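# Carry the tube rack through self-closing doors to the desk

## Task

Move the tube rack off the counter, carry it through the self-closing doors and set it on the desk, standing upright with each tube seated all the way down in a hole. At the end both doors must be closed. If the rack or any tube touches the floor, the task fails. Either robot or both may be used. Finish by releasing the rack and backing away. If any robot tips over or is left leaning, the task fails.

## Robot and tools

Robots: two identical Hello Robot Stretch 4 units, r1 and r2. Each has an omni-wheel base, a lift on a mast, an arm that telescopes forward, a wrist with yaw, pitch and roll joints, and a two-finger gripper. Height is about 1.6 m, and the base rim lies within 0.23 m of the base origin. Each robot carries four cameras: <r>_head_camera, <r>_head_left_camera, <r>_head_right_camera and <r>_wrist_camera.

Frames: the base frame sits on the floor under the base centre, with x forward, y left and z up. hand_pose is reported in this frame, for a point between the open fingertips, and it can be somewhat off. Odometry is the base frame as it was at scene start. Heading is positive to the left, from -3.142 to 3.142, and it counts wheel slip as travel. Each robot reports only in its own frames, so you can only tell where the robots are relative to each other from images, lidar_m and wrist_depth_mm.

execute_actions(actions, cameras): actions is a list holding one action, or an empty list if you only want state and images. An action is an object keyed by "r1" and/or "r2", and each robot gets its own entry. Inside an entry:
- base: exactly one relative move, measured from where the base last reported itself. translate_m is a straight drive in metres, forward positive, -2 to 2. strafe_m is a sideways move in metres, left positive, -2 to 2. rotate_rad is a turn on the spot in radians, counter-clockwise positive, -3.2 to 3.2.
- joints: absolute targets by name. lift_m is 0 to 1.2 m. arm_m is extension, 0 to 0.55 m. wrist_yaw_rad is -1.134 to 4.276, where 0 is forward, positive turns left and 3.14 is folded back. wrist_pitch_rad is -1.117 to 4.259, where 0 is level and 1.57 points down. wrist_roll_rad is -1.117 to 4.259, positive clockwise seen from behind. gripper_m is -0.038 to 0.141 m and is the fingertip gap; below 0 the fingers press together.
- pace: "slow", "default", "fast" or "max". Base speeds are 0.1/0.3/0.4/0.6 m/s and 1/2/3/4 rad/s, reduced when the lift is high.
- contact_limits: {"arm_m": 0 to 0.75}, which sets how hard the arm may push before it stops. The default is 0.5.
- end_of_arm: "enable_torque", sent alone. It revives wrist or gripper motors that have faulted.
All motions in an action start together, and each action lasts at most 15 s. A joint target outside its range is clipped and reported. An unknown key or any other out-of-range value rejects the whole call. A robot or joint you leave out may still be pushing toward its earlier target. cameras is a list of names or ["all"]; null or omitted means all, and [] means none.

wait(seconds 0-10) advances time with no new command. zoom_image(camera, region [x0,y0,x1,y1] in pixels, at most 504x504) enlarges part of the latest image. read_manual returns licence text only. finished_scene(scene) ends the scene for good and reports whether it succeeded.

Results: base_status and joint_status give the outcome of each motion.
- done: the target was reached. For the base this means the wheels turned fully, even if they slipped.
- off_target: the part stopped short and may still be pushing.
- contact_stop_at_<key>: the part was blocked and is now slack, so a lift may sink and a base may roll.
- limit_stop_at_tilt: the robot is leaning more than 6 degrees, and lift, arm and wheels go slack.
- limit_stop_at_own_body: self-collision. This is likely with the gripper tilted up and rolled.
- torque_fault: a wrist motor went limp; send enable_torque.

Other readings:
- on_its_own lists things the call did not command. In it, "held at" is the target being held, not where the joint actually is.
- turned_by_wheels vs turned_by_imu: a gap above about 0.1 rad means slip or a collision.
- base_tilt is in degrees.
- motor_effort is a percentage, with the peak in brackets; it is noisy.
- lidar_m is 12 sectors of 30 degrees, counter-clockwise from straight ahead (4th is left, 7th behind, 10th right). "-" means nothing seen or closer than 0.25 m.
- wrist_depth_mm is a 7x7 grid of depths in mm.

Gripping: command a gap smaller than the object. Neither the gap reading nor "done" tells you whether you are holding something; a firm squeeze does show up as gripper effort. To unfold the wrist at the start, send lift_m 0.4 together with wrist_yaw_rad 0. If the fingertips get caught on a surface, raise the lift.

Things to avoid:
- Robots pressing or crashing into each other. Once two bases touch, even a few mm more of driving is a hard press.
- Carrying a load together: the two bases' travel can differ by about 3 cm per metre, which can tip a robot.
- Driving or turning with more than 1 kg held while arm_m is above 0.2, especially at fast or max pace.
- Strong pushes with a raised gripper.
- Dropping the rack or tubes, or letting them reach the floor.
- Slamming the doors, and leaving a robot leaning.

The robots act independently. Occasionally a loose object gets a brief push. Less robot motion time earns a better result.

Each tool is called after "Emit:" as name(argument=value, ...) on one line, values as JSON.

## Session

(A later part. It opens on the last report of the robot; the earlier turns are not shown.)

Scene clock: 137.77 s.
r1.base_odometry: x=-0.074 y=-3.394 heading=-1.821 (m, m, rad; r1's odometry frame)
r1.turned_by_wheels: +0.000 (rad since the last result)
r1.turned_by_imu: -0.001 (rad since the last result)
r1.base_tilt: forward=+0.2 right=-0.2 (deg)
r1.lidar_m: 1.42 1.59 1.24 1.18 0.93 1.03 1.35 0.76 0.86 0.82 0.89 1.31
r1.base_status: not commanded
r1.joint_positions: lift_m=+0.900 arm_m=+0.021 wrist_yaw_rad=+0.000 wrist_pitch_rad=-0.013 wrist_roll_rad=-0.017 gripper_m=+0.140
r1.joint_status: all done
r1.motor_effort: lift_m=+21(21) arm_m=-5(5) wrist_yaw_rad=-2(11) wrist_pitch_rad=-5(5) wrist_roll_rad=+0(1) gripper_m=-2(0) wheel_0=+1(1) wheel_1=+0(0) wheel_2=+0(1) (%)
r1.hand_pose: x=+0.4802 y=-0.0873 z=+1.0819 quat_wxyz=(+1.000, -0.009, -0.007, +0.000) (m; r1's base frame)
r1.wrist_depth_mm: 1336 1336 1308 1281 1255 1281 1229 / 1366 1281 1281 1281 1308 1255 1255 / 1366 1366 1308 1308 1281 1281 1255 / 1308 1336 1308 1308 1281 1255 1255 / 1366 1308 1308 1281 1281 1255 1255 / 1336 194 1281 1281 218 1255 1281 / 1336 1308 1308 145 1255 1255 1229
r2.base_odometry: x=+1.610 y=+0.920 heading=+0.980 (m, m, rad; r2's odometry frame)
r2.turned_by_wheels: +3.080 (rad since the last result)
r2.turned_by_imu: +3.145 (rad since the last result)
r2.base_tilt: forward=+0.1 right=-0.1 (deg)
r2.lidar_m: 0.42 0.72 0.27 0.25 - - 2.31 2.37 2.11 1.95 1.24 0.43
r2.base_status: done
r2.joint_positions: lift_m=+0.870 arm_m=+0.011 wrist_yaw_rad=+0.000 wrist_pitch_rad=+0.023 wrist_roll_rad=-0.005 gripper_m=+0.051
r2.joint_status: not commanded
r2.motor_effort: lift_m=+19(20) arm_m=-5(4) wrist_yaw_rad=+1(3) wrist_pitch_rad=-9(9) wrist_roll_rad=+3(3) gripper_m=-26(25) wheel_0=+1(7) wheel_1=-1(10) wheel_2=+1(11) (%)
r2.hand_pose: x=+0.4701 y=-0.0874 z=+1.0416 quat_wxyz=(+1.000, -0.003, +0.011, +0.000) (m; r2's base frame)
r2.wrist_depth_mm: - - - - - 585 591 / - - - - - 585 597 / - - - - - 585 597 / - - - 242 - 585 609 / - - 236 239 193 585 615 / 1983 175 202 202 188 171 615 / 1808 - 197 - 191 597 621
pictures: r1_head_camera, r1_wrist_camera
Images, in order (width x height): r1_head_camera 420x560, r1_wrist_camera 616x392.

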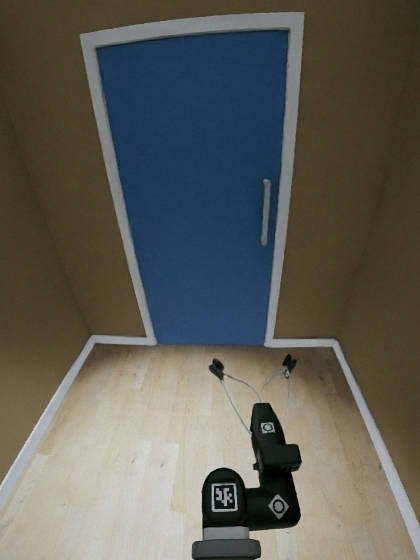

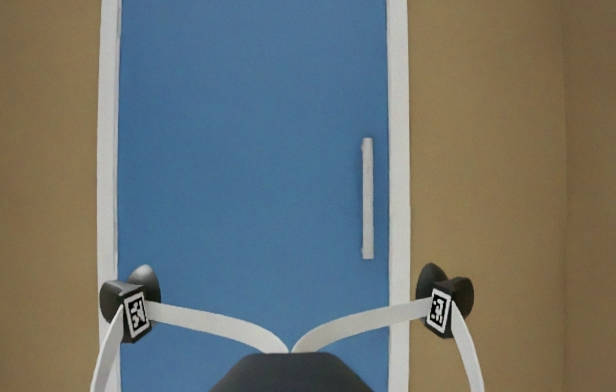

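Emit:
execute_actions(actions=[{"r1":{"base":{"strafe_m":-0.23},"joints":{"lift_m":0.95}}}], cameras=[])

Emit:
execute_actions(actions=[{"r1":{"base":{"translate_m":0.53},"joints":{"arm_m":0.5}}}], cameras=["r1_wrist_camera"])

Emit:
execute_actions(actions=[{"r1":{"joints":{"gripper_m":-0.038}}}], cameras=[])

Emit:
execute_actions(actions=[{"r1":{"base":{"strafe_m":0.02},"joints":{"arm_m":0.35},"pace":"slow"}}], cameras=[])

Emit:
execute_actions(actions=[{"r1":{"base":{"strafe_m":0.05},"joints":{"arm_m":0.22},"pace":"slow"}}], cameras=[])

Emit:
execute_actions(actions=[{"r1":{"base":{"strafe_m":0.065},"joints":{"arm_m":0.12},"pace":"slow"}}], cameras=[])

Emit:
execute_actions(actions=[{"r1":{"base":{"strafe_m":0.1},"joints":{"arm_m":0.02},"pace":"slow"}}], cameras=[])

Emit:
execute_actions(actions=[{"r1":{"base":{"strafe_m":0.05},"pace":"slow"}}], cameras=[])

Emit:
execute_actions(actions=[{"r1":{"base":{"translate_m":-0.07},"pace":"slow"}}], cameras=[])

Emit:
execute_actions(actions=[{"r1":{"base":{"strafe_m":0.11},"pace":"slow"}}], cameras=[])

Emit:
execute_actions(actions=[{"r1":{"base":{"translate_m":-0.05},"pace":"slow"}}], cameras=[])

Emit:
execute_actions(actions=[{"r1":{"base":{"strafe_m":0.35},"joints":{"wrist_yaw_rad":-0.6},"pace":"slow"}}], cameras=["r1_head_camera","r2_head_camera"])

Scene clock: 143.67 s.
r1.base_odometry: x=-0.297 y=-3.337 heading=-1.821 (m, m, rad; r1's odometry frame)
r1.turned_by_wheels: +0.000 (rad since the last result)
r1.turned_by_imu: -0.002 (rad since the last result)
r1.base_tilt: forward=+0.2 right=-0.3 (deg)
r1.lidar_m: 1.40 1.58 1.45 1.43 1.12 1.16 0.71 0.71 0.60 0.60 0.64 0.98
r1.base_status: done
r1.joint_positions: lift_m=+0.950 arm_m=+0.021 wrist_yaw_rad=+0.000 wrist_pitch_rad=-0.013 wrist_roll_rad=-0.017 gripper_m=+0.140
r1.joint_status: all done
r1.motor_effort: lift_m=+21(22) arm_m=-5(5) wrist_yaw_rad=+0(1) wrist_pitch_rad=-6(6) wrist_roll_rad=-1(1) gripper_m=-1(4) wheel_0=+0(4) wheel_1=+0(7) wheel_2=+0(0) (%)
r1.hand_pose: x=+0.4802 y=-0.0874 z=+1.1318 quat_wxyz=(+1.000, -0.009, -0.007, +0.000) (m; r1's base frame)
r1.wrist_depth_mm: 1308 1281 1308 1281 1281 1229 891 / 1308 1255 1281 1308 1255 1229 891 / 1308 1281 1308 1308 1281 1229 931 / 1336 1281 1281 1255 1255 1281 917 / 1336 1308 1281 1281 1255 1281 904 / 1336 195 1281 1281 219 1078 904 / 1281 1281 1281 145 1255 1255 904
r2.base_odometry: x=+1.610 y=+0.920 heading=+0.980 (m, m, rad; r2's odometry frame)
r2.turned_by_wheels: +0.000 (rad since the last result)
r2.turned_by_imu: -0.002 (rad since the last result)
r2.base_tilt: forward=+0.4 right=+0.0 (deg)
r2.lidar_m: 0.43 0.70 0.26 0.25 - - 2.31 2.38 2.09 1.97 1.26 0.87
r2.base_status: not commanded
r2.joint_positions: lift_m=+0.870 arm_m=+0.011 wrist_yaw_rad=+0.000 wrist_pitch_rad=+0.023 wrist_roll_rad=-0.005 gripper_m=+0.051
r2.joint_status: not commanded
r2.motor_effort: lift_m=+19(19) arm_m=-4(4) wrist_yaw_rad=+0(0) wrist_pitch_rad=-9(9) wrist_roll_rad=+4(2) gripper_m=-27(26) wheel_0=-1(1) wheel_1=+0(0) wheel_2=+1(1) (%)
r2.hand_pose: x=+0.4701 y=-0.0874 z=+1.0416 quat_wxyz=(+1.000, -0.003, +0.011, +0.000) (m; r2's base frame)
r2.wrist_depth_mm: - - - - - 580 591 / - - - - - 585 603 / 1983 - - - 1983 591 603 / - - - 240 1366 597 609 / - - 236 240 195 585 615 / - 175 201 202 187 172 603 / 1863 - 198 - 191 597 621
pictures: none
No camera images: the call's "cameras" was empty. Leave "cameras" out to get every camera's image.

Scene clock: 147.37 s.
r1.base_odometry: x=-0.428 y=-3.850 heading=-1.822 (m, m, rad; r1's odometry frame)
r1.turned_by_wheels: -0.002 (rad since the last result)
r1.turned_by_imu: +0.024 (rad since the last result)
r1.base_tilt: forward=+0.2 right=-0.3 (deg)
r1.lidar_m: 0.90 1.07 1.41 1.38 1.49 1.49 1.22 0.88 0.66 0.63 0.71 0.97
r1.base_status: done
r1.joint_positions: lift_m=+0.950 arm_m=+0.499 wrist_yaw_rad=-0.020 wrist_pitch_rad=-0.013 wrist_roll_rad=-0.017 gripper_m=+0.140
r1.joint_status: all done
r1.on_its_own: wrist_yaw_rad is at rest, and its effort (+56) is outside its rest range (-13 to +13)
r1.motor_effort: lift_m=+21(21) arm_m=+7(6) wrist_yaw_rad=+56(76) wrist_pitch_rad=-5(6) wrist_roll_rad=+0(1) gripper_m=-6(4) wheel_0=-5(8) wheel_1=-3(8) wheel_2=-13(15) (%)
r1.hand_pose: x=+0.9563 y=-0.0932 z=+1.1319 quat_wxyz=(+1.000, -0.009, -0.007, -0.010) (m; r1's base frame)
r1.wrist_depth_mm: 258 256 254 173 249 233 244 / 259 256 254 172 248 232 243 / 258 256 254 172 247 233 237 / 257 256 252 173 249 232 237 / 256 255 253 173 249 233 236 / 256 195 252 173 247 204 236 / 257 253 252 137 248 232 241
r2.base_odometry: x=+1.610 y=+0.920 heading=+0.980 (m, m, rad; r2's odometry frame)
r2.turned_by_wheels: +0.000 (rad since the last result)
r2.turned_by_imu: -0.002 (rad since the last result)
r2.base_tilt: forward=+0.3 right=-0.2 (deg)
r2.lidar_m: 0.43 0.69 0.28 0.25 - - 2.32 2.37 2.10 1.97 1.25 0.87
r2.base_status: not commanded
r2.joint_positions: lift_m=+0.870 arm_m=+0.011 wrist_yaw_rad=+0.000 wrist_pitch_rad=+0.023 wrist_roll_rad=-0.005 gripper_m=+0.051
r2.joint_status: not commanded
r2.motor_effort: lift_m=+19(19) arm_m=-4(5) wrist_yaw_rad=+0(0) wrist_pitch_rad=-9(8) wrist_roll_rad=+3(3) gripper_m=-23(25) wheel_0=-1(1) wheel_1=+0(0) wheel_2=+1(1) (%)
r2.hand_pose: x=+0.4701 y=-0.0874 z=+1.0416 quat_wxyz=(+1.000, -0.003, +0.011, +0.000) (m; r2's base frame)
r2.wrist_depth_mm: - - - - - 580 585 / - - - - - 580 597 / 1983 - - - - 591 609 / 1983 - - 240 1983 597 603 / 1983 - 236 240 193 597 609 / - 176 201 203 188 171 609 / 1808 - 198 - 191 603 621
pictures: r1_wrist_camera
Images, in order (width x height): r1_wrist_camera 616x392.

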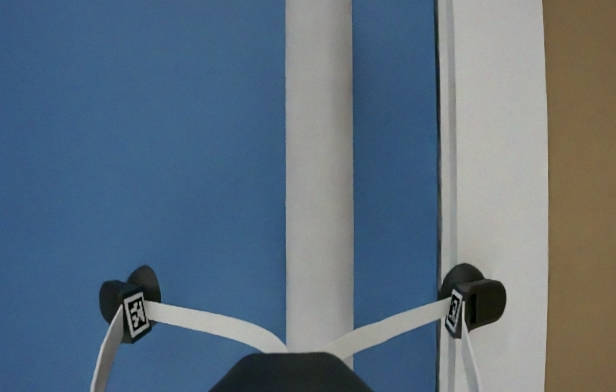

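Scene clock: 150.00 s.
torque_fault: r1.wrist_yaw_rad switched itself off since the last result.
r1.base_odometry: x=-0.428 y=-3.851 heading=-1.821 (m, m, rad; r1's odometry frame)
r1.turned_by_wheels: +0.002 (rad since the last result)
r1.turned_by_imu: -0.017 (rad since the last result)
r1.base_tilt: forward=+0.2 right=-0.3 (deg)
r1.lidar_m: 0.88 1.01 1.42 1.36 1.47 1.48 1.21 0.90 0.68 0.63 0.67 0.99
r1.base_status: not commanded
r1.joint_positions: lift_m=+0.950 arm_m=+0.499 wrist_yaw_rad=-0.005 wrist_pitch_rad=-0.014 wrist_roll_rad=-0.017 gripper_m=-0.037
r1.joint_status: all done
r1.on_its_own: wrist_yaw_rad is off since a torque_fault, until you send "end_of_arm": "enable_torque"
r1.motor_effort: lift_m=+21(21) arm_m=+4(7) wrist_yaw_rad=+0(100) wrist_pitch_rad=-4(7) wrist_roll_rad=+0(0) gripper_m=-19(17) wheel_0=-1(13) wheel_1=+0(10) wheel_2=+2(23) (%)
r1.hand_pose: x=+0.9582 y=-0.0888 z=+1.1320 quat_wxyz=(+1.000, -0.009, -0.007, -0.003) (m; r1's base frame)
r1.wrist_depth_mm: 251 249 245 163 240 227 236 / 252 249 247 163 240 225 236 / 251 249 245 163 239 224 237 / 251 248 245 162 240 224 236 / 251 247 245 162 240 224 236 / 250 248 179 163 237 224 235 / 250 142 244 154 240 224 236
r2.base_odometry: x=+1.610 y=+0.920 heading=+0.980 (m, m, rad; r2's odometry frame)
r2.turned_by_wheels: +0.000 (rad since the last result)
r2.turned_by_imu: -0.001 (rad since the last result)
r2.base_tilt: forward=+0.2 right=-0.1 (deg)
r2.lidar_m: 0.44 0.73 0.27 0.25 - - 2.32 2.36 2.11 1.94 1.27 0.86
r2.base_status: not commanded
r2.joint_positions: lift_m=+0.870 arm_m=+0.011 wrist_yaw_rad=+0.000 wrist_pitch_rad=+0.023 wrist_roll_rad=-0.005 gripper_m=+0.051
r2.joint_status: not commanded
r2.motor_effort: lift_m=+19(19) arm_m=-5(4) wrist_yaw_rad=-1(0) wrist_pitch_rad=-9(9) wrist_roll_rad=+3(3) gripper_m=-25(25) wheel_0=-1(1) wheel_1=+0(0) wheel_2=+1(1) (%)
r2.hand_pose: x=+0.4701 y=-0.0874 z=+1.0416 quat_wxyz=(+1.000, -0.003, +0.011, +0.000) (m; r2's base frame)
r2.wrist_depth_mm: - - - - - 574 591 / - - - - - 591 603 / - - - - - 591 597 / - - - 241 - 597 603 / 1983 - 236 239 195 591 615 / - 175 202 203 188 173 615 / 1863 - 198 - 191 591 615
pictures: none
No camera images: the call's "cameras" was empty. Leave "cameras" out to get every camera's image.

Scene clock: 152.77 s.
r1.base_odometry: x=-0.409 y=-3.856 heading=-1.821 (m, m, rad; r1's odometry frame)
r1.turned_by_wheels: +0.000 (rad since the last result)
r1.turned_by_imu: -0.001 (rad since the last result)
r1.base_tilt: forward=+0.2 right=-0.3 (deg)
r1.lidar_m: 0.72 0.93 1.38 1.36 1.45 1.51 1.21 0.88 0.69 0.64 0.68 0.95
r1.base_status: done
r1.joint_positions: lift_m=+0.950 arm_m=+0.351 wrist_yaw_rad=+0.057 wrist_pitch_rad=-0.014 wrist_roll_rad=-0.017 gripper_m=-0.037
r1.joint_status: all done
r1.on_its_own: wrist_yaw_rad is off since a torque_fault, until you send "end_of_arm": "enable_torque" (your +0.000 is given up)
r1.motor_effort: lift_m=+21(21) arm_m=-6(7) wrist_yaw_rad=-1(0) wrist_pitch_rad=-4(4) wrist_roll_rad=+0(0) gripper_m=-18(19) wheel_0=-1(9) wheel_1=+1(3) wheel_2=+1(1) (%)
r1.hand_pose: x=+0.8149 y=-0.0709 z=+1.1320 quat_wxyz=(+1.000, -0.008, -0.007, +0.028) (m; r1's base frame)
r1.wrist_depth_mm: 306 283 262 163 229 359 366 / 307 281 260 163 228 364 366 / 306 282 260 163 229 366 366 / 306 281 262 163 229 366 366 / 307 282 262 163 228 359 364 / 304 282 178 162 223 364 364 / 304 143 262 154 227 359 362
r2.base_odometry: x=+1.610 y=+0.920 heading=+0.980 (m, m, rad; r2's odometry frame)
r2.turned_by_wheels: +0.000 (rad since the last result)
r2.turned_by_imu: -0.001 (rad since the last result)
r2.base_tilt: forward=+0.2 right=-0.2 (deg)
r2.lidar_m: 0.42 0.71 0.25 0.25 - - 2.32 2.36 2.10 1.96 1.25 0.85
r2.base_status: not commanded
r2.joint_positions: lift_m=+0.870 arm_m=+0.011 wrist_yaw_rad=+0.000 wrist_pitch_rad=+0.023 wrist_roll_rad=-0.005 gripper_m=+0.051
r2.joint_status: not commanded
r2.motor_effort: lift_m=+19(19) arm_m=-4(4) wrist_yaw_rad=-1(2) wrist_pitch_rad=-9(9) wrist_roll_rad=+3(3) gripper_m=-21(26) wheel_0=-1(1) wheel_1=+0(0) wheel_2=+1(1) (%)
r2.hand_pose: x=+0.4701 y=-0.0874 z=+1.0416 quat_wxyz=(+1.000, -0.003, +0.011, +0.000) (m; r2's base frame)
r2.wrist_depth_mm: - - - - - 585 591 / - - - - - 585 597 / 1983 - - - - 585 603 / - - - 241 - 591 597 / 1983 - 236 241 194 585 615 / 1983 175 202 204 187 172 621 / 1808 - 198 - 191 597 615
pictures: none
No camera images: the call's "cameras" was empty. Leave "cameras" out to get every camera's image.

Scene clock: 155.33 s.
r1.base_odometry: x=-0.361 y=-3.868 heading=-1.821 (m, m, rad; r1's odometry frame)
r1.turned_by_wheels: +0.000 (rad since the last result)
r1.turned_by_imu: -0.001 (rad since the last result)
r1.base_tilt: forward=+0.2 right=-0.3 (deg)
r1.lidar_m: 0.60 0.85 1.35 1.31 1.42 1.47 1.25 0.94 0.74 0.70 0.76 0.95
r1.base_status: done
r1.joint_positions: lift_m=+0.950 arm_m=+0.221 wrist_yaw_rad=+0.082 wrist_pitch_rad=-0.013 wrist_roll_rad=-0.017 gripper_m=-0.037
r1.joint_status: all done
r1.on_its_own: wrist_yaw_rad is off since a torque_fault, until you send "end_of_arm": "enable_torque" (your +0.000 is given up)
r1.motor_effort: lift_m=+21(21) arm_m=-6(4) wrist_yaw_rad=+0(0) wrist_pitch_rad=-4(5) wrist_roll_rad=+0(0) gripper_m=-17(21) wheel_0=+0(6) wheel_1=+0(4) wheel_2=+3(0) (%)
r1.hand_pose: x=+0.6866 y=-0.0635 z=+1.1320 quat_wxyz=(+0.999, -0.008, -0.007, +0.041) (m; r1's base frame)
r1.wrist_depth_mm: 384 329 283 164 221 477 488 / 382 324 281 163 221 477 484 / 389 325 279 163 222 480 484 / 387 325 281 163 222 484 484 / 384 325 279 163 220 484 480 / 382 325 179 162 211 484 484 / 382 143 281 154 220 480 480
r2.base_odometry: x=+1.610 y=+0.920 heading=+0.980 (m, m, rad; r2's odometry frame)
r2.turned_by_wheels: +0.000 (rad since the last result)
r2.turned_by_imu: -0.001 (rad since the last result)
r2.base_tilt: forward=+0.3 right=-0.1 (deg)
r2.lidar_m: 0.44 0.73 0.27 0.25 - - 2.33 2.37 2.09 1.97 1.24 0.85
r2.base_status: not commanded
r2.joint_positions: lift_m=+0.870 arm_m=+0.011 wrist_yaw_rad=+0.000 wrist_pitch_rad=+0.023 wrist_roll_rad=-0.005 gripper_m=+0.051
r2.joint_status: not commanded
r2.motor_effort: lift_m=+19(19) arm_m=-4(4) wrist_yaw_rad=+0(0) wrist_pitch_rad=-9(8) wrist_roll_rad=+3(3) gripper_m=-26(26) wheel_0=-1(1) wheel_1=+0(0) wheel_2=+1(1) (%)
r2.hand_pose: x=+0.4701 y=-0.0874 z=+1.0416 quat_wxyz=(+1.000, -0.003, +0.011, +0.000) (m; r2's base frame)
r2.wrist_depth_mm: - - - - - 585 591 / - - - - - 580 585 / 1983 - - - - 591 609 / 1983 - - 240 - 585 609 / 1921 - 236 240 195 585 621 / 1983 175 200 202 188 171 621 / 1863 - 199 - 191 591 627
pictures: none
No camera images: the call's "cameras" was empty. Leave "cameras" out to get every camera's image.

Scene clock: 157.63 s.
r1.base_odometry: x=-0.298 y=-3.884 heading=-1.821 (m, m, rad; r1's odometry frame)
r1.turned_by_wheels: +0.000 (rad since the last result)
r1.turned_by_imu: -0.001 (rad since the last result)
r1.base_tilt: forward=+0.2 right=-0.3 (deg)
r1.lidar_m: 0.50 0.80 1.28 1.24 1.36 1.45 1.24 1.07 0.79 0.76 0.83 0.57
r1.base_status: done
r1.joint_positions: lift_m=+0.950 arm_m=+0.121 wrist_yaw_rad=+0.077 wrist_pitch_rad=-0.013 wrist_roll_rad=-0.017 gripper_m=-0.037
r1.joint_status: all done
r1.on_its_own: wrist_yaw_rad is off since a torque_fault, until you send "end_of_arm": "enable_torque" (your +0.000 is given up)
r1.motor_effort: lift_m=+21(21) arm_m=-6(10) wrist_yaw_rad=+1(0) wrist_pitch_rad=-5(6) wrist_roll_rad=+0(0) gripper_m=-20(22) wheel_0=-2(9) wheel_1=+0(1) wheel_2=+2(3) (%)
r1.hand_pose: x=+0.5863 y=-0.0650 z=+1.1319 quat_wxyz=(+0.999, -0.008, -0.007, +0.038) (m; r1's base frame)
r1.wrist_depth_mm: 492 379 303 163 218 201 580 / 488 377 303 163 217 201 580 / 488 373 301 163 217 196 585 / 492 375 301 162 217 198 580 / 492 373 298 163 217 197 585 / 480 375 178 163 206 198 580 / 492 143 300 154 216 193 585
r2.base_odometry: x=+1.610 y=+0.920 heading=+0.980 (m, m, rad; r2's odometry frame)
r2.turned_by_wheels: +0.000 (rad since the last result)
r2.turned_by_imu: -0.001 (rad since the last result)
r2.base_tilt: forward=+0.2 right=-0.3 (deg)
r2.lidar_m: 0.44 0.70 0.25 0.25 - - 2.32 2.36 2.11 1.96 1.23 0.87
r2.base_status: not commanded
r2.joint_positions: lift_m=+0.870 arm_m=+0.011 wrist_yaw_rad=+0.000 wrist_pitch_rad=+0.023 wrist_roll_rad=-0.005 gripper_m=+0.051
r2.joint_status: not commanded
r2.motor_effort: lift_m=+19(19) arm_m=-4(4) wrist_yaw_rad=+1(1) wrist_pitch_rad=-9(9) wrist_roll_rad=+2(2) gripper_m=-26(24) wheel_0=-1(2) wheel_1=+0(0) wheel_2=+1(1) (%)
r2.hand_pose: x=+0.4701 y=-0.0874 z=+1.0416 quat_wxyz=(+1.000, -0.003, +0.011, +0.000) (m; r2's base frame)
r2.wrist_depth_mm: - - - - - 574 591 / - - - - - 585 603 / - - - - - 580 597 / - - - 240 - 597 597 / 1983 - 236 241 195 591 615 / 1983 176 201 203 189 172 615 / 1863 - 198 - 191 603 615
pictures: none
No camera images: the call's "cameras" was empty. Leave "cameras" out to get every camera's image.

Scene clock: 159.93 s.
r1.base_odometry: x=-0.201 y=-3.909 heading=-1.820 (m, m, rad; r1's odometry frame)
r1.turned_by_wheels: +0.000 (rad since the last result)
r1.turned_by_imu: -0.001 (rad since the last result)
r1.base_tilt: forward=+0.2 right=-0.3 (deg)
r1.lidar_m: 0.39 0.77 1.19 1.13 1.23 1.34 1.27 1.20 0.90 0.86 0.94 0.43
r1.base_status: done
r1.joint_positions: lift_m=+0.950 arm_m=+0.021 wrist_yaw_rad=+0.035 wrist_pitch_rad=-0.013 wrist_roll_rad=-0.017 gripper_m=-0.037
r1.joint_status: all done
r1.on_its_own: wrist_yaw_rad is off since a torque_fault, until you send "end_of_arm": "enable_torque" (your +0.000 is given up)
r1.motor_effort: lift_m=+21(21) arm_m=-6(6) wrist_yaw_rad=-2(0) wrist_pitch_rad=-6(6) wrist_roll_rad=+0(0) gripper_m=-19(20) wheel_0=+0(7) wheel_1=+0(5) wheel_2=+2(1) (%)
r1.hand_pose: x=+0.4834 y=-0.0772 z=+1.1318 quat_wxyz=(+1.000, -0.008, -0.007, +0.017) (m; r1's base frame)
r1.wrist_depth_mm: 683 455 329 163 214 186 707 / 683 452 327 163 215 187 707 / 699 445 329 163 214 187 699 / 699 445 327 163 215 187 699 / 691 445 329 163 215 187 715 / 676 442 179 163 200 186 707 / 676 143 325 154 214 181 691
r2.base_odometry: x=+1.610 y=+0.920 heading=+0.980 (m, m, rad; r2's odometry frame)
r2.turned_by_wheels: +0.000 (rad since the last result)
r2.turned_by_imu: -0.001 (rad since the last result)
r2.base_tilt: forward=+0.3 right=-0.1 (deg)
r2.lidar_m: 0.42 0.69 0.25 0.25 - - 2.34 2.37 2.10 1.96 1.25 0.85
r2.base_status: not commanded
r2.joint_positions: lift_m=+0.870 arm_m=+0.011 wrist_yaw_rad=+0.000 wrist_pitch_rad=+0.023 wrist_roll_rad=-0.005 gripper_m=+0.051
r2.joint_status: not commanded
r2.motor_effort: lift_m=+19(19) arm_m=-4(4) wrist_yaw_rad=+2(0) wrist_pitch_rad=-8(9) wrist_roll_rad=+3(4) gripper_m=-24(22) wheel_0=-1(1) wheel_1=+0(0) wheel_2=+1(1) (%)
r2.hand_pose: x=+0.4701 y=-0.0874 z=+1.0416 quat_wxyz=(+1.000, -0.003, +0.011, +0.000) (m; r2's base frame)
r2.wrist_depth_mm: - - - - - 580 597 / - - - - - 580 597 / - - - - - 591 603 / 1983 - - 240 1983 597 609 / - - 236 239 193 591 621 / 1921 175 201 202 187 172 615 / 1921 - 198 - 191 591 615
pictures: none
No camera images: the call's "cameras" was empty. Leave "cameras" out to get every camera's image.

Scene clock: 161.53 s.
r1.base_odometry: x=-0.152 y=-3.921 heading=-1.821 (m, m, rad; r1's odometry frame)
r1.turned_by_wheels: +0.000 (rad since the last result)
r1.turned_by_imu: -0.001 (rad since the last result)
r1.base_tilt: forward=+0.2 right=-0.2 (deg)
r1.lidar_m: 0.40 0.84 1.12 1.09 1.19 1.34 1.28 1.26 0.96 0.91 0.99 0.39
r1.base_status: done
r1.joint_positions: lift_m=+0.950 arm_m=+0.021 wrist_yaw_rad=-0.110 wrist_pitch_rad=-0.013 wrist_roll_rad=-0.017 gripper_m=-0.037
r1.joint_status: not commanded
r1.on_its_own: wrist_yaw_rad is off since a torque_fault, until you send "end_of_arm": "enable_torque" (your +0.000 is given up)
r1.motor_effort: lift_m=+21(21) arm_m=-6(6) wrist_yaw_rad=+0(0) wrist_pitch_rad=-6(6) wrist_roll_rad=+0(0) gripper_m=-17(20) wheel_0=-3(9) wheel_1=+0(3) wheel_2=+1(1) (%)
r1.hand_pose: x=+0.4691 y=-0.1185 z=+1.1318 quat_wxyz=(+0.998, -0.009, -0.006, -0.055) (m; r1's base frame)
r1.wrist_depth_mm: 488 377 301 163 217 200 798 / 480 375 300 163 218 198 798 / 496 375 300 162 217 198 788 / 496 373 300 163 217 197 798 / 492 375 301 162 218 197 798 / 484 377 178 162 204 197 788 / 488 146 301 154 216 193 788
r2.base_odometry: x=+1.610 y=+0.920 heading=+0.980 (m, m, rad; r2's odometry frame)
r2.turned_by_wheels: +0.000 (rad since the last result)
r2.turned_by_imu: -0.001 (rad since the last result)
r2.base_tilt: forward=+0.2 right=-0.2 (deg)
r2.lidar_m: 0.43 0.70 0.26 0.25 - - 2.33 2.36 2.12 1.96 1.25 0.87
r2.base_status: not commanded
r2.joint_positions: lift_m=+0.870 arm_m=+0.011 wrist_yaw_rad=+0.000 wrist_pitch_rad=+0.023 wrist_roll_rad=-0.005 gripper_m=+0.051
r2.joint_status: not commanded
r2.motor_effort: lift_m=+19(19) arm_m=-4(4) wrist_yaw_rad=+2(1) wrist_pitch_rad=-9(9) wrist_roll_rad=+3(3) gripper_m=-24(27) wheel_0=-1(1) wheel_1=+0(0) wheel_2=+1(1) (%)
r2.hand_pose: x=+0.4701 y=-0.0874 z=+1.0416 quat_wxyz=(+1.000, -0.003, +0.011, +0.000) (m; r2's base frame)
r2.wrist_depth_mm: - - - - - 585 591 / - - - - - 585 603 / 1983 - - - - 591 597 / - - - 240 - 591 603 / - - 237 240 194 585 615 / 1983 175 201 202 189 172 609 / 1921 - 198 - 191 591 609
pictures: none
No camera images: the call's "cameras" was empty. Leave "cameras" out to get every camera's image.

Scene clock: 163.50 s.
r1.base_odometry: x=-0.135 y=-3.854 heading=-1.821 (m, m, rad; r1's odometry frame)
r1.turned_by_wheels: +0.000 (rad since the last result)
r1.turned_by_imu: -0.001 (rad since the last result)
r1.base_tilt: forward=+0.2 right=-0.3 (deg)
r1.lidar_m: 0.38 0.86 1.12 1.09 1.17 1.27 1.25 1.20 0.94 0.92 0.98 0.43
r1.base_status: done
r1.joint_positions: lift_m=+0.950 arm_m=+0.021 wrist_yaw_rad=+0.132 wrist_pitch_rad=-0.013 wrist_roll_rad=-0.017 gripper_m=-0.037
r1.joint_status: not commanded
r1.on_its_own: wrist_yaw_rad is off since a torque_fault, until you send "end_of_arm": "enable_torque" (your +0.000 is given up)
r1.motor_effort: lift_m=+21(21) arm_m=-6(6) wrist_yaw_rad=+0(0) wrist_pitch_rad=-5(5) wrist_roll_rad=+0(0) gripper_m=-18(20) wheel_0=-1(6) wheel_1=-1(4) wheel_2=+0(8) (%)
r1.hand_pose: x=+0.4894 y=-0.0486 z=+1.1319 quat_wxyz=(+0.998, -0.008, -0.007, +0.066) (m; r1's base frame)
r1.wrist_depth_mm: 960 831 413 163 208 168 723 / 946 798 410 163 212 169 707 / 946 778 410 163 212 169 715 / 960 788 407 162 211 169 175 / 946 788 413 163 211 169 175 / 946 798 178 162 191 169 707 / 946 143 415 154 211 159 715
r2.base_odometry: x=+1.610 y=+0.920 heading=+0.980 (m, m, rad; r2's odometry frame)
r2.turned_by_wheels: +0.000 (rad since the last result)
r2.turned_by_imu: -0.001 (rad since the last result)
r2.base_tilt: forward=+0.1 right=-0.1 (deg)
r2.lidar_m: 0.42 0.72 0.26 0.25 - - 2.33 2.35 2.12 1.95 1.25 0.85
r2.base_status: not commanded
r2.joint_positions: lift_m=+0.870 arm_m=+0.011 wrist_yaw_rad=+0.000 wrist_pitch_rad=+0.023 wrist_roll_rad=-0.005 gripper_m=+0.051
r2.joint_status: not commanded
r2.motor_effort: lift_m=+19(19) arm_m=-5(4) wrist_yaw_rad=+0(0) wrist_pitch_rad=-9(9) wrist_roll_rad=+2(3) gripper_m=-25(22) wheel_0=-1(2) wheel_1=+0(0) wheel_2=+1(1) (%)
r2.hand_pose: x=+0.4701 y=-0.0874 z=+1.0416 quat_wxyz=(+1.000, -0.003, +0.011, +0.000) (m; r2's base frame)
r2.wrist_depth_mm: - - - - - 574 591 / - - - - - 585 597 / 1983 - - - - 580 609 / - - - 240 1983 597 609 / 1983 - 236 239 194 585 609 / 1983 175 202 204 187 172 609 / 1863 - 198 - 191 597 609
pictures: none
No camera images: the call's "cameras" was empty. Leave "cameras" out to get every camera's image.

Scene clock: 165.73 s.
r1.base_odometry: x=-0.029 y=-3.881 heading=-1.821 (m, m, rad; r1's odometry frame)
r1.turned_by_wheels: -0.001 (rad since the last result)
r1.turned_by_imu: -0.001 (rad since the last result)
r1.base_tilt: forward=+0.2 right=-0.3 (deg)
r1.lidar_m: 0.40 1.06 1.03 0.98 1.04 1.23 1.71 1.26 1.06 1.03 1.11 0.40
r1.base_status: done
r1.joint_positions: lift_m=+0.950 arm_m=+0.021 wrist_yaw_rad=-0.169 wrist_pitch_rad=-0.013 wrist_roll_rad=-0.017 gripper_m=-0.037
r1.joint_status: not commanded
r1.on_its_own: wrist_yaw_rad is off since a torque_fault, until you send "end_of_arm": "enable_torque" (your +0.000 is given up)
r1.motor_effort: lift_m=+21(21) arm_m=-6(6) wrist_yaw_rad=-2(0) wrist_pitch_rad=-5(5) wrist_roll_rad=+0(0) gripper_m=-20(20) wheel_0=-4(11) wheel_1=+0(3) wheel_2=-2(2) (%)
r1.hand_pose: x=+0.4615 y=-0.1347 z=+1.1319 quat_wxyz=(+0.996, -0.009, -0.006, -0.084) (m; r1's base frame)
r1.wrist_depth_mm: 615 427 319 163 216 192 931 / 609 424 320 163 216 190 931 / 621 421 317 163 216 189 931 / 615 421 319 163 216 189 931 / 615 421 315 163 216 189 931 / 603 421 178 163 201 188 931 / 609 146 319 154 214 183 917
r2.base_odometry: x=+1.610 y=+0.920 heading=+0.980 (m, m, rad; r2's odometry frame)
r2.turned_by_wheels: +0.000 (rad since the last result)
r2.turned_by_imu: -0.001 (rad since the last result)
r2.base_tilt: forward=+0.4 right=-0.1 (deg)
r2.lidar_m: 0.43 0.68 0.25 0.25 - - 2.33 2.36 2.10 1.97 1.25 0.88
r2.base_status: not commanded
r2.joint_positions: lift_m=+0.870 arm_m=+0.011 wrist_yaw_rad=+0.000 wrist_pitch_rad=+0.023 wrist_roll_rad=-0.005 gripper_m=+0.051
r2.joint_status: not commanded
r2.motor_effort: lift_m=+19(19) arm_m=-5(4) wrist_yaw_rad=+2(1) wrist_pitch_rad=-9(9) wrist_roll_rad=+2(4) gripper_m=-24(24) wheel_0=-1(1) wheel_1=+0(0) wheel_2=+1(1) (%)
r2.hand_pose: x=+0.4701 y=-0.0874 z=+1.0416 quat_wxyz=(+1.000, -0.003, +0.011, +0.000) (m; r2's base frame)
r2.wrist_depth_mm: - - - - - 574 591 / - - - - - 585 591 / - - - - - 585 603 / 1983 - - 241 1983 591 609 / - - 237 240 194 585 609 / - 176 202 203 187 171 609 / 1808 - 198 - 191 597 615
pictures: none
No camera images: the call's "cameras" was empty. Leave "cameras" out to get every camera's image.

Scene clock: 167.43 s.
r1.base_odometry: x=-0.016 y=-3.832 heading=-1.821 (m, m, rad; r1's odometry frame)
r1.turned_by_wheels: +0.000 (rad since the last result)
r1.turned_by_imu: +0.000 (rad since the last result)
r1.base_tilt: forward=+0.2 right=-0.2 (deg)
r1.lidar_m: 0.40 1.10 1.02 1.01 1.07 1.18 1.65 1.18 1.05 1.02 1.09 0.43
r1.base_status: done
r1.joint_positions: lift_m=+0.950 arm_m=+0.021 wrist_yaw_rad=+0.026 wrist_pitch_rad=-0.013 wrist_roll_rad=-0.017 gripper_m=-0.037
r1.joint_status: not commanded
r1.on_its_own: wrist_yaw_rad is off since a torque_fault, until you send "end_of_arm": "enable_torque" (your +0.000 is given up)
r1.motor_effort: lift_m=+21(21) arm_m=-6(6) wrist_yaw_rad=-1(0) wrist_pitch_rad=-5(6) wrist_roll_rad=+0(0) gripper_m=-21(20) wheel_0=-2(6) wheel_1=-2(2) wheel_2=+2(9) (%)
r1.hand_pose: x=+0.4826 y=-0.0798 z=+1.1319 quat_wxyz=(+1.000, -0.009, -0.007, +0.013) (m; r1's base frame)
r1.wrist_depth_mm: 960 878 421 163 209 168 842 / 931 866 421 163 213 168 174 / 931 842 418 163 213 170 173 / 931 831 418 163 212 170 171 / 946 854 418 163 212 169 172 / 917 854 178 163 192 169 172 / 917 146 421 154 212 158 831
r2.base_odometry: x=+1.610 y=+0.920 heading=+0.980 (m, m, rad; r2's odometry frame)
r2.turned_by_wheels: +0.000 (rad since the last result)
r2.turned_by_imu: -0.001 (rad since the last result)
r2.base_tilt: forward=+0.3 right=-0.2 (deg)
r2.lidar_m: 0.43 0.72 0.28 0.25 - - 2.32 2.37 2.08 1.97 1.24 0.85
r2.base_status: not commanded
r2.joint_positions: lift_m=+0.870 arm_m=+0.011 wrist_yaw_rad=+0.000 wrist_pitch_rad=+0.023 wrist_roll_rad=-0.005 gripper_m=+0.051
r2.joint_status: not commanded
r2.motor_effort: lift_m=+19(19) arm_m=-4(4) wrist_yaw_rad=+0(0) wrist_pitch_rad=-9(9) wrist_roll_rad=+4(3) gripper_m=-27(25) wheel_0=-1(2) wheel_1=+0(0) wheel_2=+1(1) (%)
r2.hand_pose: x=+0.4701 y=-0.0874 z=+1.0416 quat_wxyz=(+1.000, -0.003, +0.011, +0.000) (m; r2's base frame)
r2.wrist_depth_mm: - - - - - 580 597 / - - - - - 585 597 / - - - - - 585 597 / - - - 241 - 597 603 / 1983 - 236 240 195 580 615 / 1983 176 201 202 187 171 615 / 1808 - 198 - 191 597 615
pictures: none
No camera images: the call's "cameras" was empty. Leave "cameras" out to get every camera's image.

Scene clock: 172.07 s.
r1.base_odometry: x=+0.323 y=-3.919 heading=-1.822 (m, m, rad; r1's odometry frame)
r1.turned_by_wheels: +0.000 (rad since the last result)
r1.turned_by_imu: -0.002 (rad since the last result)
r1.base_tilt: forward=+0.2 right=-0.2 (deg)
r1.lidar_m: 0.66 0.89 0.67 0.66 0.70 1.07 1.03 1.38 1.39 1.38 0.39 0.36
r1.base_status: done
r1.joint_positions: lift_m=+0.950 arm_m=+0.021 wrist_yaw_rad=-0.599 wrist_pitch_rad=-0.013 wrist_roll_rad=-0.017 gripper_m=-0.037
r1.joint_status: wrist_yaw_rad torque_fault (moved -0.625 of -0.626)
r1.on_its_own: wrist_yaw_rad is off since a torque_fault, until you send "end_of_arm": "enable_torque"
r1.motor_effort: lift_m=+21(21) arm_m=-5(6) wrist_yaw_rad=+0(0) wrist_pitch_rad=-5(5) wrist_roll_rad=+0(0) gripper_m=-22(19) wheel_0=-4(9) wheel_1=+0(6) wheel_2=+0(1) (%)
r1.hand_pose: x=+0.3809 y=-0.2348 z=+1.1319 quat_wxyz=(+0.955, -0.010, -0.004, -0.295) (m; r1's base frame)
r1.wrist_depth_mm: 500 382 304 163 217 199 1229 / 500 384 303 163 217 196 1255 / 504 382 301 163 217 196 1205 / 500 375 301 163 217 197 1205 / 504 379 300 163 216 196 1205 / 488 379 179 162 204 196 1255 / 496 146 301 154 216 192 1205
r2.base_odometry: x=+1.610 y=+0.920 heading=+0.980 (m, m, rad; r2's odometry frame)
r2.turned_by_wheels: +0.000 (rad since the last result)
r2.turned_by_imu: -0.002 (rad since the last result)
r2.base_tilt: forward=+0.1 right=-0.1 (deg)
r2.lidar_m: 0.43 0.69 0.27 0.25 - - 2.34 2.36 2.08 1.95 1.24 0.85
r2.base_status: not commanded
r2.joint_positions: lift_m=+0.870 arm_m=+0.011 wrist_yaw_rad=+0.000 wrist_pitch_rad=+0.023 wrist_roll_rad=-0.005 gripper_m=+0.051
r2.joint_status: not commanded
r2.motor_effort: lift_m=+19(19) arm_m=-4(4) wrist_yaw_rad=+1(1) wrist_pitch_rad=-9(9) wrist_roll_rad=+3(3) gripper_m=-25(26) wheel_0=-1(1) wheel_1=+0(0) wheel_2=+1(1) (%)
r2.hand_pose: x=+0.4701 y=-0.0874 z=+1.0416 quat_wxyz=(+1.000, -0.003, +0.011, +0.000) (m; r2's base frame)
r2.wrist_depth_mm: - - - - - 585 591 / - 1661 - - - 585 597 / - - - - - 585 603 / - - - 240 1983 585 603 / 1921 - 236 240 195 591 615 / - 175 201 203 188 172 609 / 1863 - 198 - 191 597 615
pictures: r1_head_camera, r2_head_camera
Images, in order (width x height): r1_head_camera 420x560, r2_head_camera 420x560.

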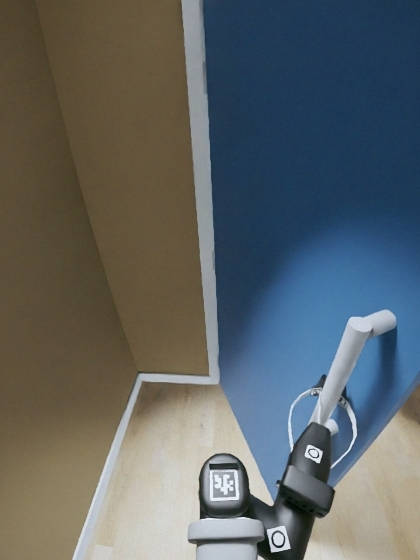

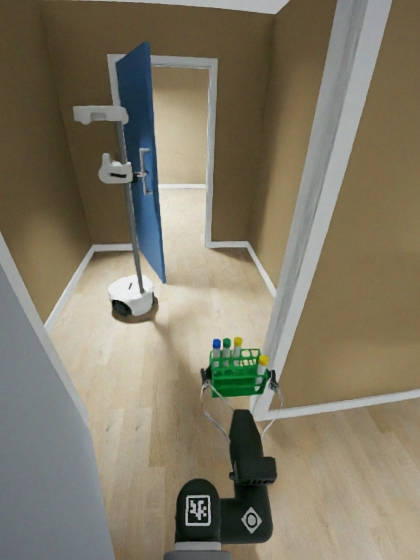

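Emit:
execute_actions(actions=[{"r2":{"base":{"strafe_m":0.12},"pace":"slow"},"r1":{"base":{"strafe_m":0.12},"pace":"slow"}}], cameras=[])

Emit:
execute_actions(actions=[{"r2":{"base":{"translate_m":1.6}}}], cameras=["r2_head_camera"])

Scene clock: 175.87 s.
r1.base_odometry: x=+0.439 y=-3.949 heading=-1.822 (m, m, rad; r1's odometry frame)
r1.turned_by_wheels: +0.000 (rad since the last result)
r1.turned_by_imu: -0.002 (rad since the last result)
r1.base_tilt: forward=+0.2 right=-0.2 (deg)
r1.lidar_m: 0.76 0.70 0.53 0.51 0.58 0.85 1.03 1.45 1.53 1.50 0.38 0.33
r1.base_status: done
r1.joint_positions: lift_m=+0.950 arm_m=+0.021 wrist_yaw_rad=-0.694 wrist_pitch_rad=-0.013 wrist_roll_rad=-0.017 gripper_m=-0.037
r1.joint_status: not commanded
r1.on_its_own: wrist_yaw_rad is off since a torque_fault, until you send "end_of_arm": "enable_torque" (your -0.600 is given up)
r1.motor_effort: lift_m=+21(21) arm_m=-5(5) wrist_yaw_rad=+0(0) wrist_pitch_rad=-4(4) wrist_roll_rad=+0(0) gripper_m=-17(20) wheel_0=-4(6) wheel_1=+0(7) wheel_2=+0(2) (%)
r1.hand_pose: x=+0.3578 y=-0.2516 z=+1.1319 quat_wxyz=(+0.940, -0.010, -0.003, -0.340) (m; r1's base frame)
r1.wrist_depth_mm: 544 399 310 164 217 195 1255 / 544 397 312 164 216 196 1281 / 539 399 310 163 217 196 1281 / 549 397 310 163 216 195 1281 / 544 392 310 163 216 195 1281 / 535 397 178 162 204 195 1308 / 535 146 309 154 215 187 1281
r2.base_odometry: x=+1.510 y=+0.986 heading=+0.981 (m, m, rad; r2's odometry frame)
r2.turned_by_wheels: +0.000 (rad since the last result)
r2.turned_by_imu: -0.001 (rad since the last result)
r2.base_tilt: forward=+0.1 right=-0.1 (deg)
r2.lidar_m: 0.43 0.50 0.25 0.25 - - 2.34 2.38 2.22 2.08 1.20 0.90
r2.base_status: done
r2.joint_positions: lift_m=+0.870 arm_m=+0.011 wrist_yaw_rad=+0.000 wrist_pitch_rad=+0.023 wrist_roll_rad=-0.005 gripper_m=+0.051
r2.joint_status: not commanded
r2.motor_effort: lift_m=+19(19) arm_m=-4(4) wrist_yaw_rad=+1(1) wrist_pitch_rad=-8(9) wrist_roll_rad=+3(3) gripper_m=-22(23) wheel_0=+0(1) wheel_1=+2(6) wheel_2=+2(2) (%)
r2.hand_pose: x=+0.4701 y=-0.0874 z=+1.0416 quat_wxyz=(+1.000, -0.003, +0.011, +0.000) (m; r2's base frame)
r2.wrist_depth_mm: 1921 - - - - 1756 574 / 1921 1661 - - - 1756 574 / 1808 - - - - 1808 585 / 1808 - - 240 - 1756 585 / 1808 - 237 240 204 691 597 / 1808 174 201 203 188 171 591 / 1618 - 198 - 191 1708 609
pictures: none
No camera images: the call's "cameras" was empty. Leave "cameras" out to get every camera's image.

Scene clock: 182.70 s.
r1.base_odometry: x=+0.439 y=-3.949 heading=-1.822 (m, m, rad; r1's odometry frame)
r1.turned_by_wheels: +0.000 (rad since the last result)
r1.turned_by_imu: -0.002 (rad since the last result)
r1.base_tilt: forward=+0.2 right=-0.2 (deg)
r1.lidar_m: 0.76 0.71 0.55 0.51 0.57 0.84 1.02 0.55 0.51 0.65 0.36 0.32
r1.base_status: not commanded
r1.joint_positions: lift_m=+0.950 arm_m=+0.021 wrist_yaw_rad=-0.694 wrist_pitch_rad=-0.013 wrist_roll_rad=-0.017 gripper_m=-0.037
r1.joint_status: not commanded
r1.on_its_own: wrist_yaw_rad is off since a torque_fault, until you send "end_of_arm": "enable_torque" (your -0.600 is given up)
r1.motor_effort: lift_m=+21(21) arm_m=-5(5) wrist_yaw_rad=+0(0) wrist_pitch_rad=-4(4) wrist_roll_rad=+0(0) gripper_m=-19(18) wheel_0=-4(4) wheel_1=-1(1) wheel_2=-1(1) (%)
r1.hand_pose: x=+0.3578 y=-0.2516 z=+1.1319 quat_wxyz=(+0.940, -0.010, -0.003, -0.340) (m; r1's base frame)
r1.wrist_depth_mm: 549 402 310 163 218 195 1281 / 539 397 310 164 217 196 1281 / 544 394 307 163 217 195 1281 / 544 394 309 163 217 196 1281 / 544 397 309 163 217 195 1281 / 539 394 178 163 202 195 1308 / 535 146 309 154 215 186 1308
r2.base_odometry: x=+2.401 y=+2.316 heading=+0.980 (m, m, rad; r2's odometry frame)
r2.turned_by_wheels: +0.000 (rad since the last result)
r2.turned_by_imu: -0.012 (rad since the last result)
r2.base_tilt: forward=+0.4 right=-0.1 (deg)
r2.lidar_m: 0.44 0.71 0.49 0.54 1.09 0.81 0.73 0.75 0.85 0.87 0.88 0.45
r2.base_status: done
r2.joint_positions: lift_m=+0.870 arm_m=+0.011 wrist_yaw_rad=+0.000 wrist_pitch_rad=+0.023 wrist_roll_rad=-0.005 gripper_m=+0.051
r2.joint_status: not commanded
r2.motor_effort: lift_m=+19(19) arm_m=-4(4) wrist_yaw_rad=+1(0) wrist_pitch_rad=-8(8) wrist_roll_rad=+3(3) gripper_m=-24(24) wheel_0=-2(4) wheel_1=+1(4) wheel_2=+0(9) (%)
r2.hand_pose: x=+0.4701 y=-0.0874 z=+1.0416 quat_wxyz=(+1.000, -0.003, +0.011, +0.000) (m; r2's base frame)
r2.wrist_depth_mm: 1025 - - - 1336 1366 976 / 991 - - - 1336 1366 976 / 976 - - - 1366 1397 991 / 946 - - 240 1336 1397 1008 / 917 - 236 239 194 1281 991 / 917 176 202 202 189 171 931 / 798 - 198 - 191 1336 1078
pictures: r2_head_camera
Images, in order (width x height): r2_head_camera 420x560.

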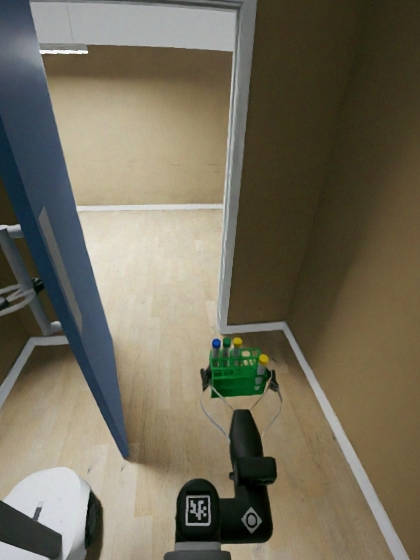

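Emit:
execute_actions(actions=[{"r2":{"base":{"translate_m":0.85}}}], cameras=[])

Emit:
execute_actions(actions=[{"r2":{"base":{"strafe_m":0.27},"pace":"slow"}}], cameras=["r2_head_camera"])

Emit:
execute_actions(actions=[{"r2":{"base":{"translate_m":1.8}}}], cameras=["r2_head_left_camera"])

Emit:
execute_actions(actions=[{"r1":{"joints":{"gripper_m":0.1}}}], cameras=[])

Scene clock: 188.40 s.
r1.base_odometry: x=+0.439 y=-3.949 heading=-1.822 (m, m, rad; r1's odometry frame)
r1.turned_by_wheels: +0.000 (rad since the last result)
r1.turned_by_imu: -0.002 (rad since the last result)
r1.base_tilt: forward=+0.2 right=-0.2 (deg)
r1.lidar_m: 0.75 0.72 0.53 0.53 0.58 0.87 1.02 1.20 1.53 0.85 0.36 0.33
r1.base_status: not commanded
r1.joint_positions: lift_m=+0.950 arm_m=+0.021 wrist_yaw_rad=-0.694 wrist_pitch_rad=-0.013 wrist_roll_rad=-0.017 gripper_m=-0.037
r1.joint_status: not commanded
r1.on_its_own: wrist_yaw_rad is off since a torque_fault, until you send "end_of_arm": "enable_torque" (your -0.600 is given up)
r1.motor_effort: lift_m=+21(21) arm_m=-5(5) wrist_yaw_rad=-2(0) wrist_pitch_rad=-4(4) wrist_roll_rad=+0(0) gripper_m=-20(21) wheel_0=-4(4) wheel_1=-1(1) wheel_2=-1(0) (%)
r1.hand_pose: x=+0.3578 y=-0.2516 z=+1.1319 quat_wxyz=(+0.940, -0.010, -0.003, -0.340) (m; r1's base frame)
r1.wrist_depth_mm: 544 404 312 164 216 195 1281 / 544 402 310 164 217 195 1281 / 554 397 309 163 217 195 1255 / 544 394 309 163 216 195 517 / 559 394 309 163 216 196 512 / 530 397 179 163 203 195 1281 / 535 147 309 154 216 187 1281
r2.base_odometry: x=+2.874 y=+3.022 heading=+0.981 (m, m, rad; r2's odometry frame)
r2.turned_by_wheels: +0.000 (rad since the last result)
r2.turned_by_imu: -0.007 (rad since the last result)
r2.base_tilt: forward=+0.2 right=-0.3 (deg)
r2.lidar_m: 0.44 3.40 0.52 0.42 0.41 0.67 1.58 1.27 0.85 0.78 0.79 0.71
r2.base_status: done
r2.joint_positions: lift_m=+0.870 arm_m=+0.011 wrist_yaw_rad=+0.000 wrist_pitch_rad=+0.023 wrist_roll_rad=-0.005 gripper_m=+0.051
r2.joint_status: not commanded
r2.motor_effort: lift_m=+19(19) arm_m=-4(4) wrist_yaw_rad=+1(1) wrist_pitch_rad=-8(9) wrist_roll_rad=+2(2) gripper_m=-24(25) wheel_0=+0(3) wheel_1=+0(5) wheel_2=+2(9) (%)
r2.hand_pose: x=+0.4701 y=-0.0874 z=+1.0416 quat_wxyz=(+1.000, -0.003, +0.011, +0.000) (m; r2's base frame)
r2.wrist_depth_mm: - - - - 459 484 492 / - - - - 466 484 496 / - - - - 459 488 504 / - - - 238 459 492 504 / - - 235 239 204 492 504 / - 176 202 203 189 171 508 / - - 198 - 192 504 512
pictures: none
No camera images: the call's "cameras" was empty. Leave "cameras" out to get every camera's image.

Scene clock: 192.23 s.
r1.base_odometry: x=+0.439 y=-3.949 heading=-1.822 (m, m, rad; r1's odometry frame)
r1.turned_by_wheels: +0.000 (rad since the last result)
r1.turned_by_imu: -0.001 (rad since the last result)
r1.base_tilt: forward=+0.2 right=-0.3 (deg)
r1.lidar_m: 0.75 0.69 0.54 0.52 0.55 0.86 1.04 1.17 1.54 1.48 0.35 0.31
r1.base_status: not commanded
r1.joint_positions: lift_m=+0.950 arm_m=+0.021 wrist_yaw_rad=-0.641 wrist_pitch_rad=-0.013 wrist_roll_rad=-0.017 gripper_m=-0.038
r1.joint_status: not commanded
r1.on_its_own: wrist_yaw_rad is off since a torque_fault, until you send "end_of_arm": "enable_torque" (your -0.600 is given up)
r1.motor_effort: lift_m=+21(21) arm_m=-4(5) wrist_yaw_rad=+1(0) wrist_pitch_rad=-5(5) wrist_roll_rad=+0(0) gripper_m=-18(19) wheel_0=+0(4) wheel_1=+0(1) wheel_2=+0(0) (%)
r1.hand_pose: x=+0.3706 y=-0.2425 z=+1.1319 quat_wxyz=(+0.949, -0.010, -0.004, -0.315) (m; r1's base frame)
r1.wrist_depth_mm: 647 418 303 145 197 167 389 / 634 415 301 145 198 167 387 / 654 415 300 144 196 167 297 / 647 415 300 145 196 167 278 / 647 413 301 144 197 167 267 / 627 415 175 144 182 167 281 / 627 145 300 141 196 159 387
r2.base_odometry: x=+2.650 y=+3.172 heading=+0.981 (m, m, rad; r2's odometry frame)
r2.turned_by_wheels: +0.000 (rad since the last result)
r2.turned_by_imu: +0.000 (rad since the last result)
r2.base_tilt: forward=+0.1 right=-0.2 (deg)
r2.lidar_m: 0.43 0.50 0.25 0.25 - 0.25 1.61 1.64 1.15 1.02 1.07 0.45
r2.base_status: done
r2.joint_positions: lift_m=+0.870 arm_m=+0.011 wrist_yaw_rad=+0.000 wrist_pitch_rad=+0.023 wrist_roll_rad=-0.005 gripper_m=+0.051
r2.joint_status: not commanded
r2.motor_effort: lift_m=+19(18) arm_m=-4(4) wrist_yaw_rad=-1(2) wrist_pitch_rad=-9(8) wrist_roll_rad=+3(4) gripper_m=-26(24) wheel_0=-3(6) wheel_1=+5(6) wheel_2=+3(3) (%)
r2.hand_pose: x=+0.4701 y=-0.0874 z=+1.0416 quat_wxyz=(+1.000, -0.003, +0.011, +0.000) (m; r2's base frame)
r2.wrist_depth_mm: - - - - - - 469 / - - - - - - 473 / - - - - - - 477 / - - - 241 - - 477 / - - 236 240 194 603 484 / - 175 201 203 189 172 466 / - - 198 - 192 1983 517
pictures: r2_head_camera
Images, in order (width x height): r2_head_camera 420x560.

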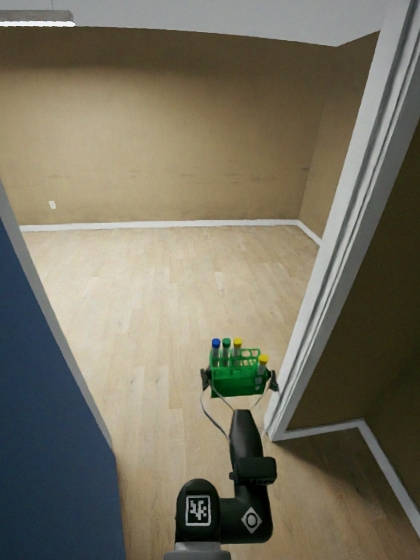

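Scene clock: 199.73 s.
r1.base_odometry: x=+0.439 y=-3.949 heading=-1.822 (m, m, rad; r1's odometry frame)
r1.turned_by_wheels: +0.000 (rad since the last result)
r1.turned_by_imu: -0.003 (rad since the last result)
r1.base_tilt: forward=+0.2 right=-0.3 (deg)
r1.lidar_m: 0.77 0.72 0.53 0.52 0.59 0.85 1.02 1.19 1.53 1.47 0.35 0.33
r1.base_status: not commanded
r1.joint_positions: lift_m=+0.950 arm_m=+0.021 wrist_yaw_rad=-0.642 wrist_pitch_rad=-0.013 wrist_roll_rad=-0.017 gripper_m=-0.037
r1.joint_status: not commanded
r1.on_its_own: wrist_yaw_rad is off since a torque_fault, until you send "end_of_arm": "enable_torque" (your -0.600 is given up)
r1.motor_effort: lift_m=+21(21) arm_m=-4(4) wrist_yaw_rad=-2(0) wrist_pitch_rad=-5(5) wrist_roll_rad=+0(0) gripper_m=-17(20) wheel_0=-2(2) wheel_1=+0(0) wheel_2=+0(0) (%)
r1.hand_pose: x=+0.3702 y=-0.2428 z=+1.1319 quat_wxyz=(+0.949, -0.010, -0.003, -0.316) (m; r1's base frame)
r1.wrist_depth_mm: 627 424 306 147 202 172 1229 / 634 418 307 147 203 173 1281 / 647 415 304 147 202 172 1281 / 634 410 306 146 202 173 1281 / 640 413 304 146 202 172 1281 / 621 410 178 146 189 172 1281 / 621 148 304 145 202 164 1308
r2.base_odometry: x=+3.651 y=+4.668 heading=+0.981 (m, m, rad; r2's odometry frame)
r2.turned_by_wheels: +0.000 (rad since the last result)
r2.turned_by_imu: -0.013 (rad since the last result)
r2.base_tilt: forward=+0.1 right=-0.2 (deg)
r2.lidar_m: 0.41 2.13 2.23 2.04 1.62 1.17 1.43 1.01 1.26 1.85 1.86 2.28
r2.base_status: done
r2.joint_positions: lift_m=+0.870 arm_m=+0.011 wrist_yaw_rad=+0.000 wrist_pitch_rad=+0.023 wrist_roll_rad=-0.005 gripper_m=+0.051
r2.joint_status: not commanded
r2.motor_effort: lift_m=+19(19) arm_m=-4(4) wrist_yaw_rad=+1(1) wrist_pitch_rad=-9(8) wrist_roll_rad=+2(3) gripper_m=-26(25) wheel_0=+0(5) wheel_1=+1(7) wheel_2=+2(9) (%)
r2.hand_pose: x=+0.4701 y=-0.0874 z=+1.0416 quat_wxyz=(+1.000, -0.003, +0.011, +0.000) (m; r2's base frame)
r2.wrist_depth_mm: 1756 1808 1921 1808 1921 1983 - / 1808 1808 1921 1921 1983 1983 - / 1756 1808 1808 1983 - - - / 1808 1921 1983 238 - - - / 1863 1863 236 239 204 - - / 1863 176 201 202 189 171 - / 1863 1863 198 - 192 - -
pictures: r2_head_left_camera
Images, in order (width x height): r2_head_left_camera 420x672.

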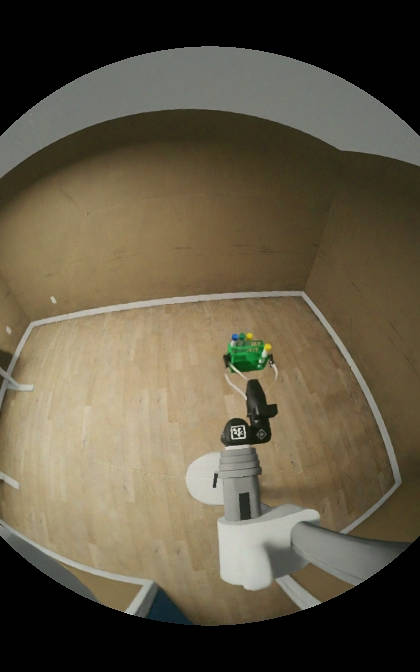

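Scene clock: 202.70 s.
r1.base_odometry: x=+0.439 y=-3.949 heading=-1.822 (m, m, rad; r1's odometry frame)
r1.turned_by_wheels: +0.000 (rad since the last result)
r1.turned_by_imu: -0.001 (rad since the last result)
r1.base_tilt: forward=+0.2 right=-0.2 (deg)
r1.lidar_m: 0.86 0.73 0.54 0.52 0.56 0.85 1.02 1.19 1.54 1.49 0.44 0.41
r1.base_status: not commanded
r1.joint_positions: lift_m=+0.950 arm_m=+0.021 wrist_yaw_rad=-0.714 wrist_pitch_rad=-0.013 wrist_roll_rad=-0.017 gripper_m=+0.100
r1.joint_status: all done
r1.on_its_own: wrist_yaw_rad is off since a torque_fault, until you send "end_of_arm": "enable_torque" (your -0.600 is given up)
r1.motor_effort: lift_m=+21(21) arm_m=-4(4) wrist_yaw_rad=-1(0) wrist_pitch_rad=-5(5) wrist_roll_rad=+0(1) gripper_m=-2(17) wheel_0=-4(4) wheel_1=-1(1) wheel_2=+0(0) (%)
r1.hand_pose: x=+0.3523 y=-0.2550 z=+1.1319 quat_wxyz=(+0.937, -0.010, -0.003, -0.350) (m; r1's base frame)
r1.wrist_depth_mm: 603 521 439 387 267 314 1308 / 609 512 436 384 266 314 1281 / 621 504 436 379 266 314 1281 / 615 508 439 379 267 314 1281 / 609 504 430 379 265 312 1281 / 609 508 410 382 200 314 1255 / 603 484 433 149 264 303 1281
r2.base_odometry: x=+3.651 y=+4.668 heading=+0.981 (m, m, rad; r2's odometry frame)
r2.turned_by_wheels: +0.000 (rad since the last result)
r2.turned_by_imu: -0.001 (rad since the last result)
r2.base_tilt: forward=+0.1 right=-0.1 (deg)
r2.lidar_m: 0.42 2.11 2.22 2.04 1.65 1.16 1.36 1.01 1.25 1.87 1.89 2.31
r2.base_status: not commanded
r2.joint_positions: lift_m=+0.870 arm_m=+0.011 wrist_yaw_rad=+0.000 wrist_pitch_rad=+0.023 wrist_roll_rad=-0.005 gripper_m=+0.051
r2.joint_status: not commanded
r2.motor_effort: lift_m=+19(19) arm_m=-4(4) wrist_yaw_rad=+1(1) wrist_pitch_rad=-9(8) wrist_roll_rad=+3(4) gripper_m=-25(26) wheel_0=+0(0) wheel_1=+1(1) wheel_2=+2(2) (%)
r2.hand_pose: x=+0.4701 y=-0.0874 z=+1.0416 quat_wxyz=(+1.000, -0.003, +0.011, +0.000) (m; r2's base frame)
r2.wrist_depth_mm: 1808 1808 1808 1921 1921 - - / 1756 1863 1863 1921 1983 - - / 1756 1808 1863 1921 1983 - - / 1863 1863 1921 238 1983 - - / 1863 1921 236 239 204 - - / 1808 176 201 203 191 172 - / 1808 1921 198 - 191 - -
pictures: none
No camera images: the call's "cameras" was empty. Leave "cameras" out to get every camera's image.


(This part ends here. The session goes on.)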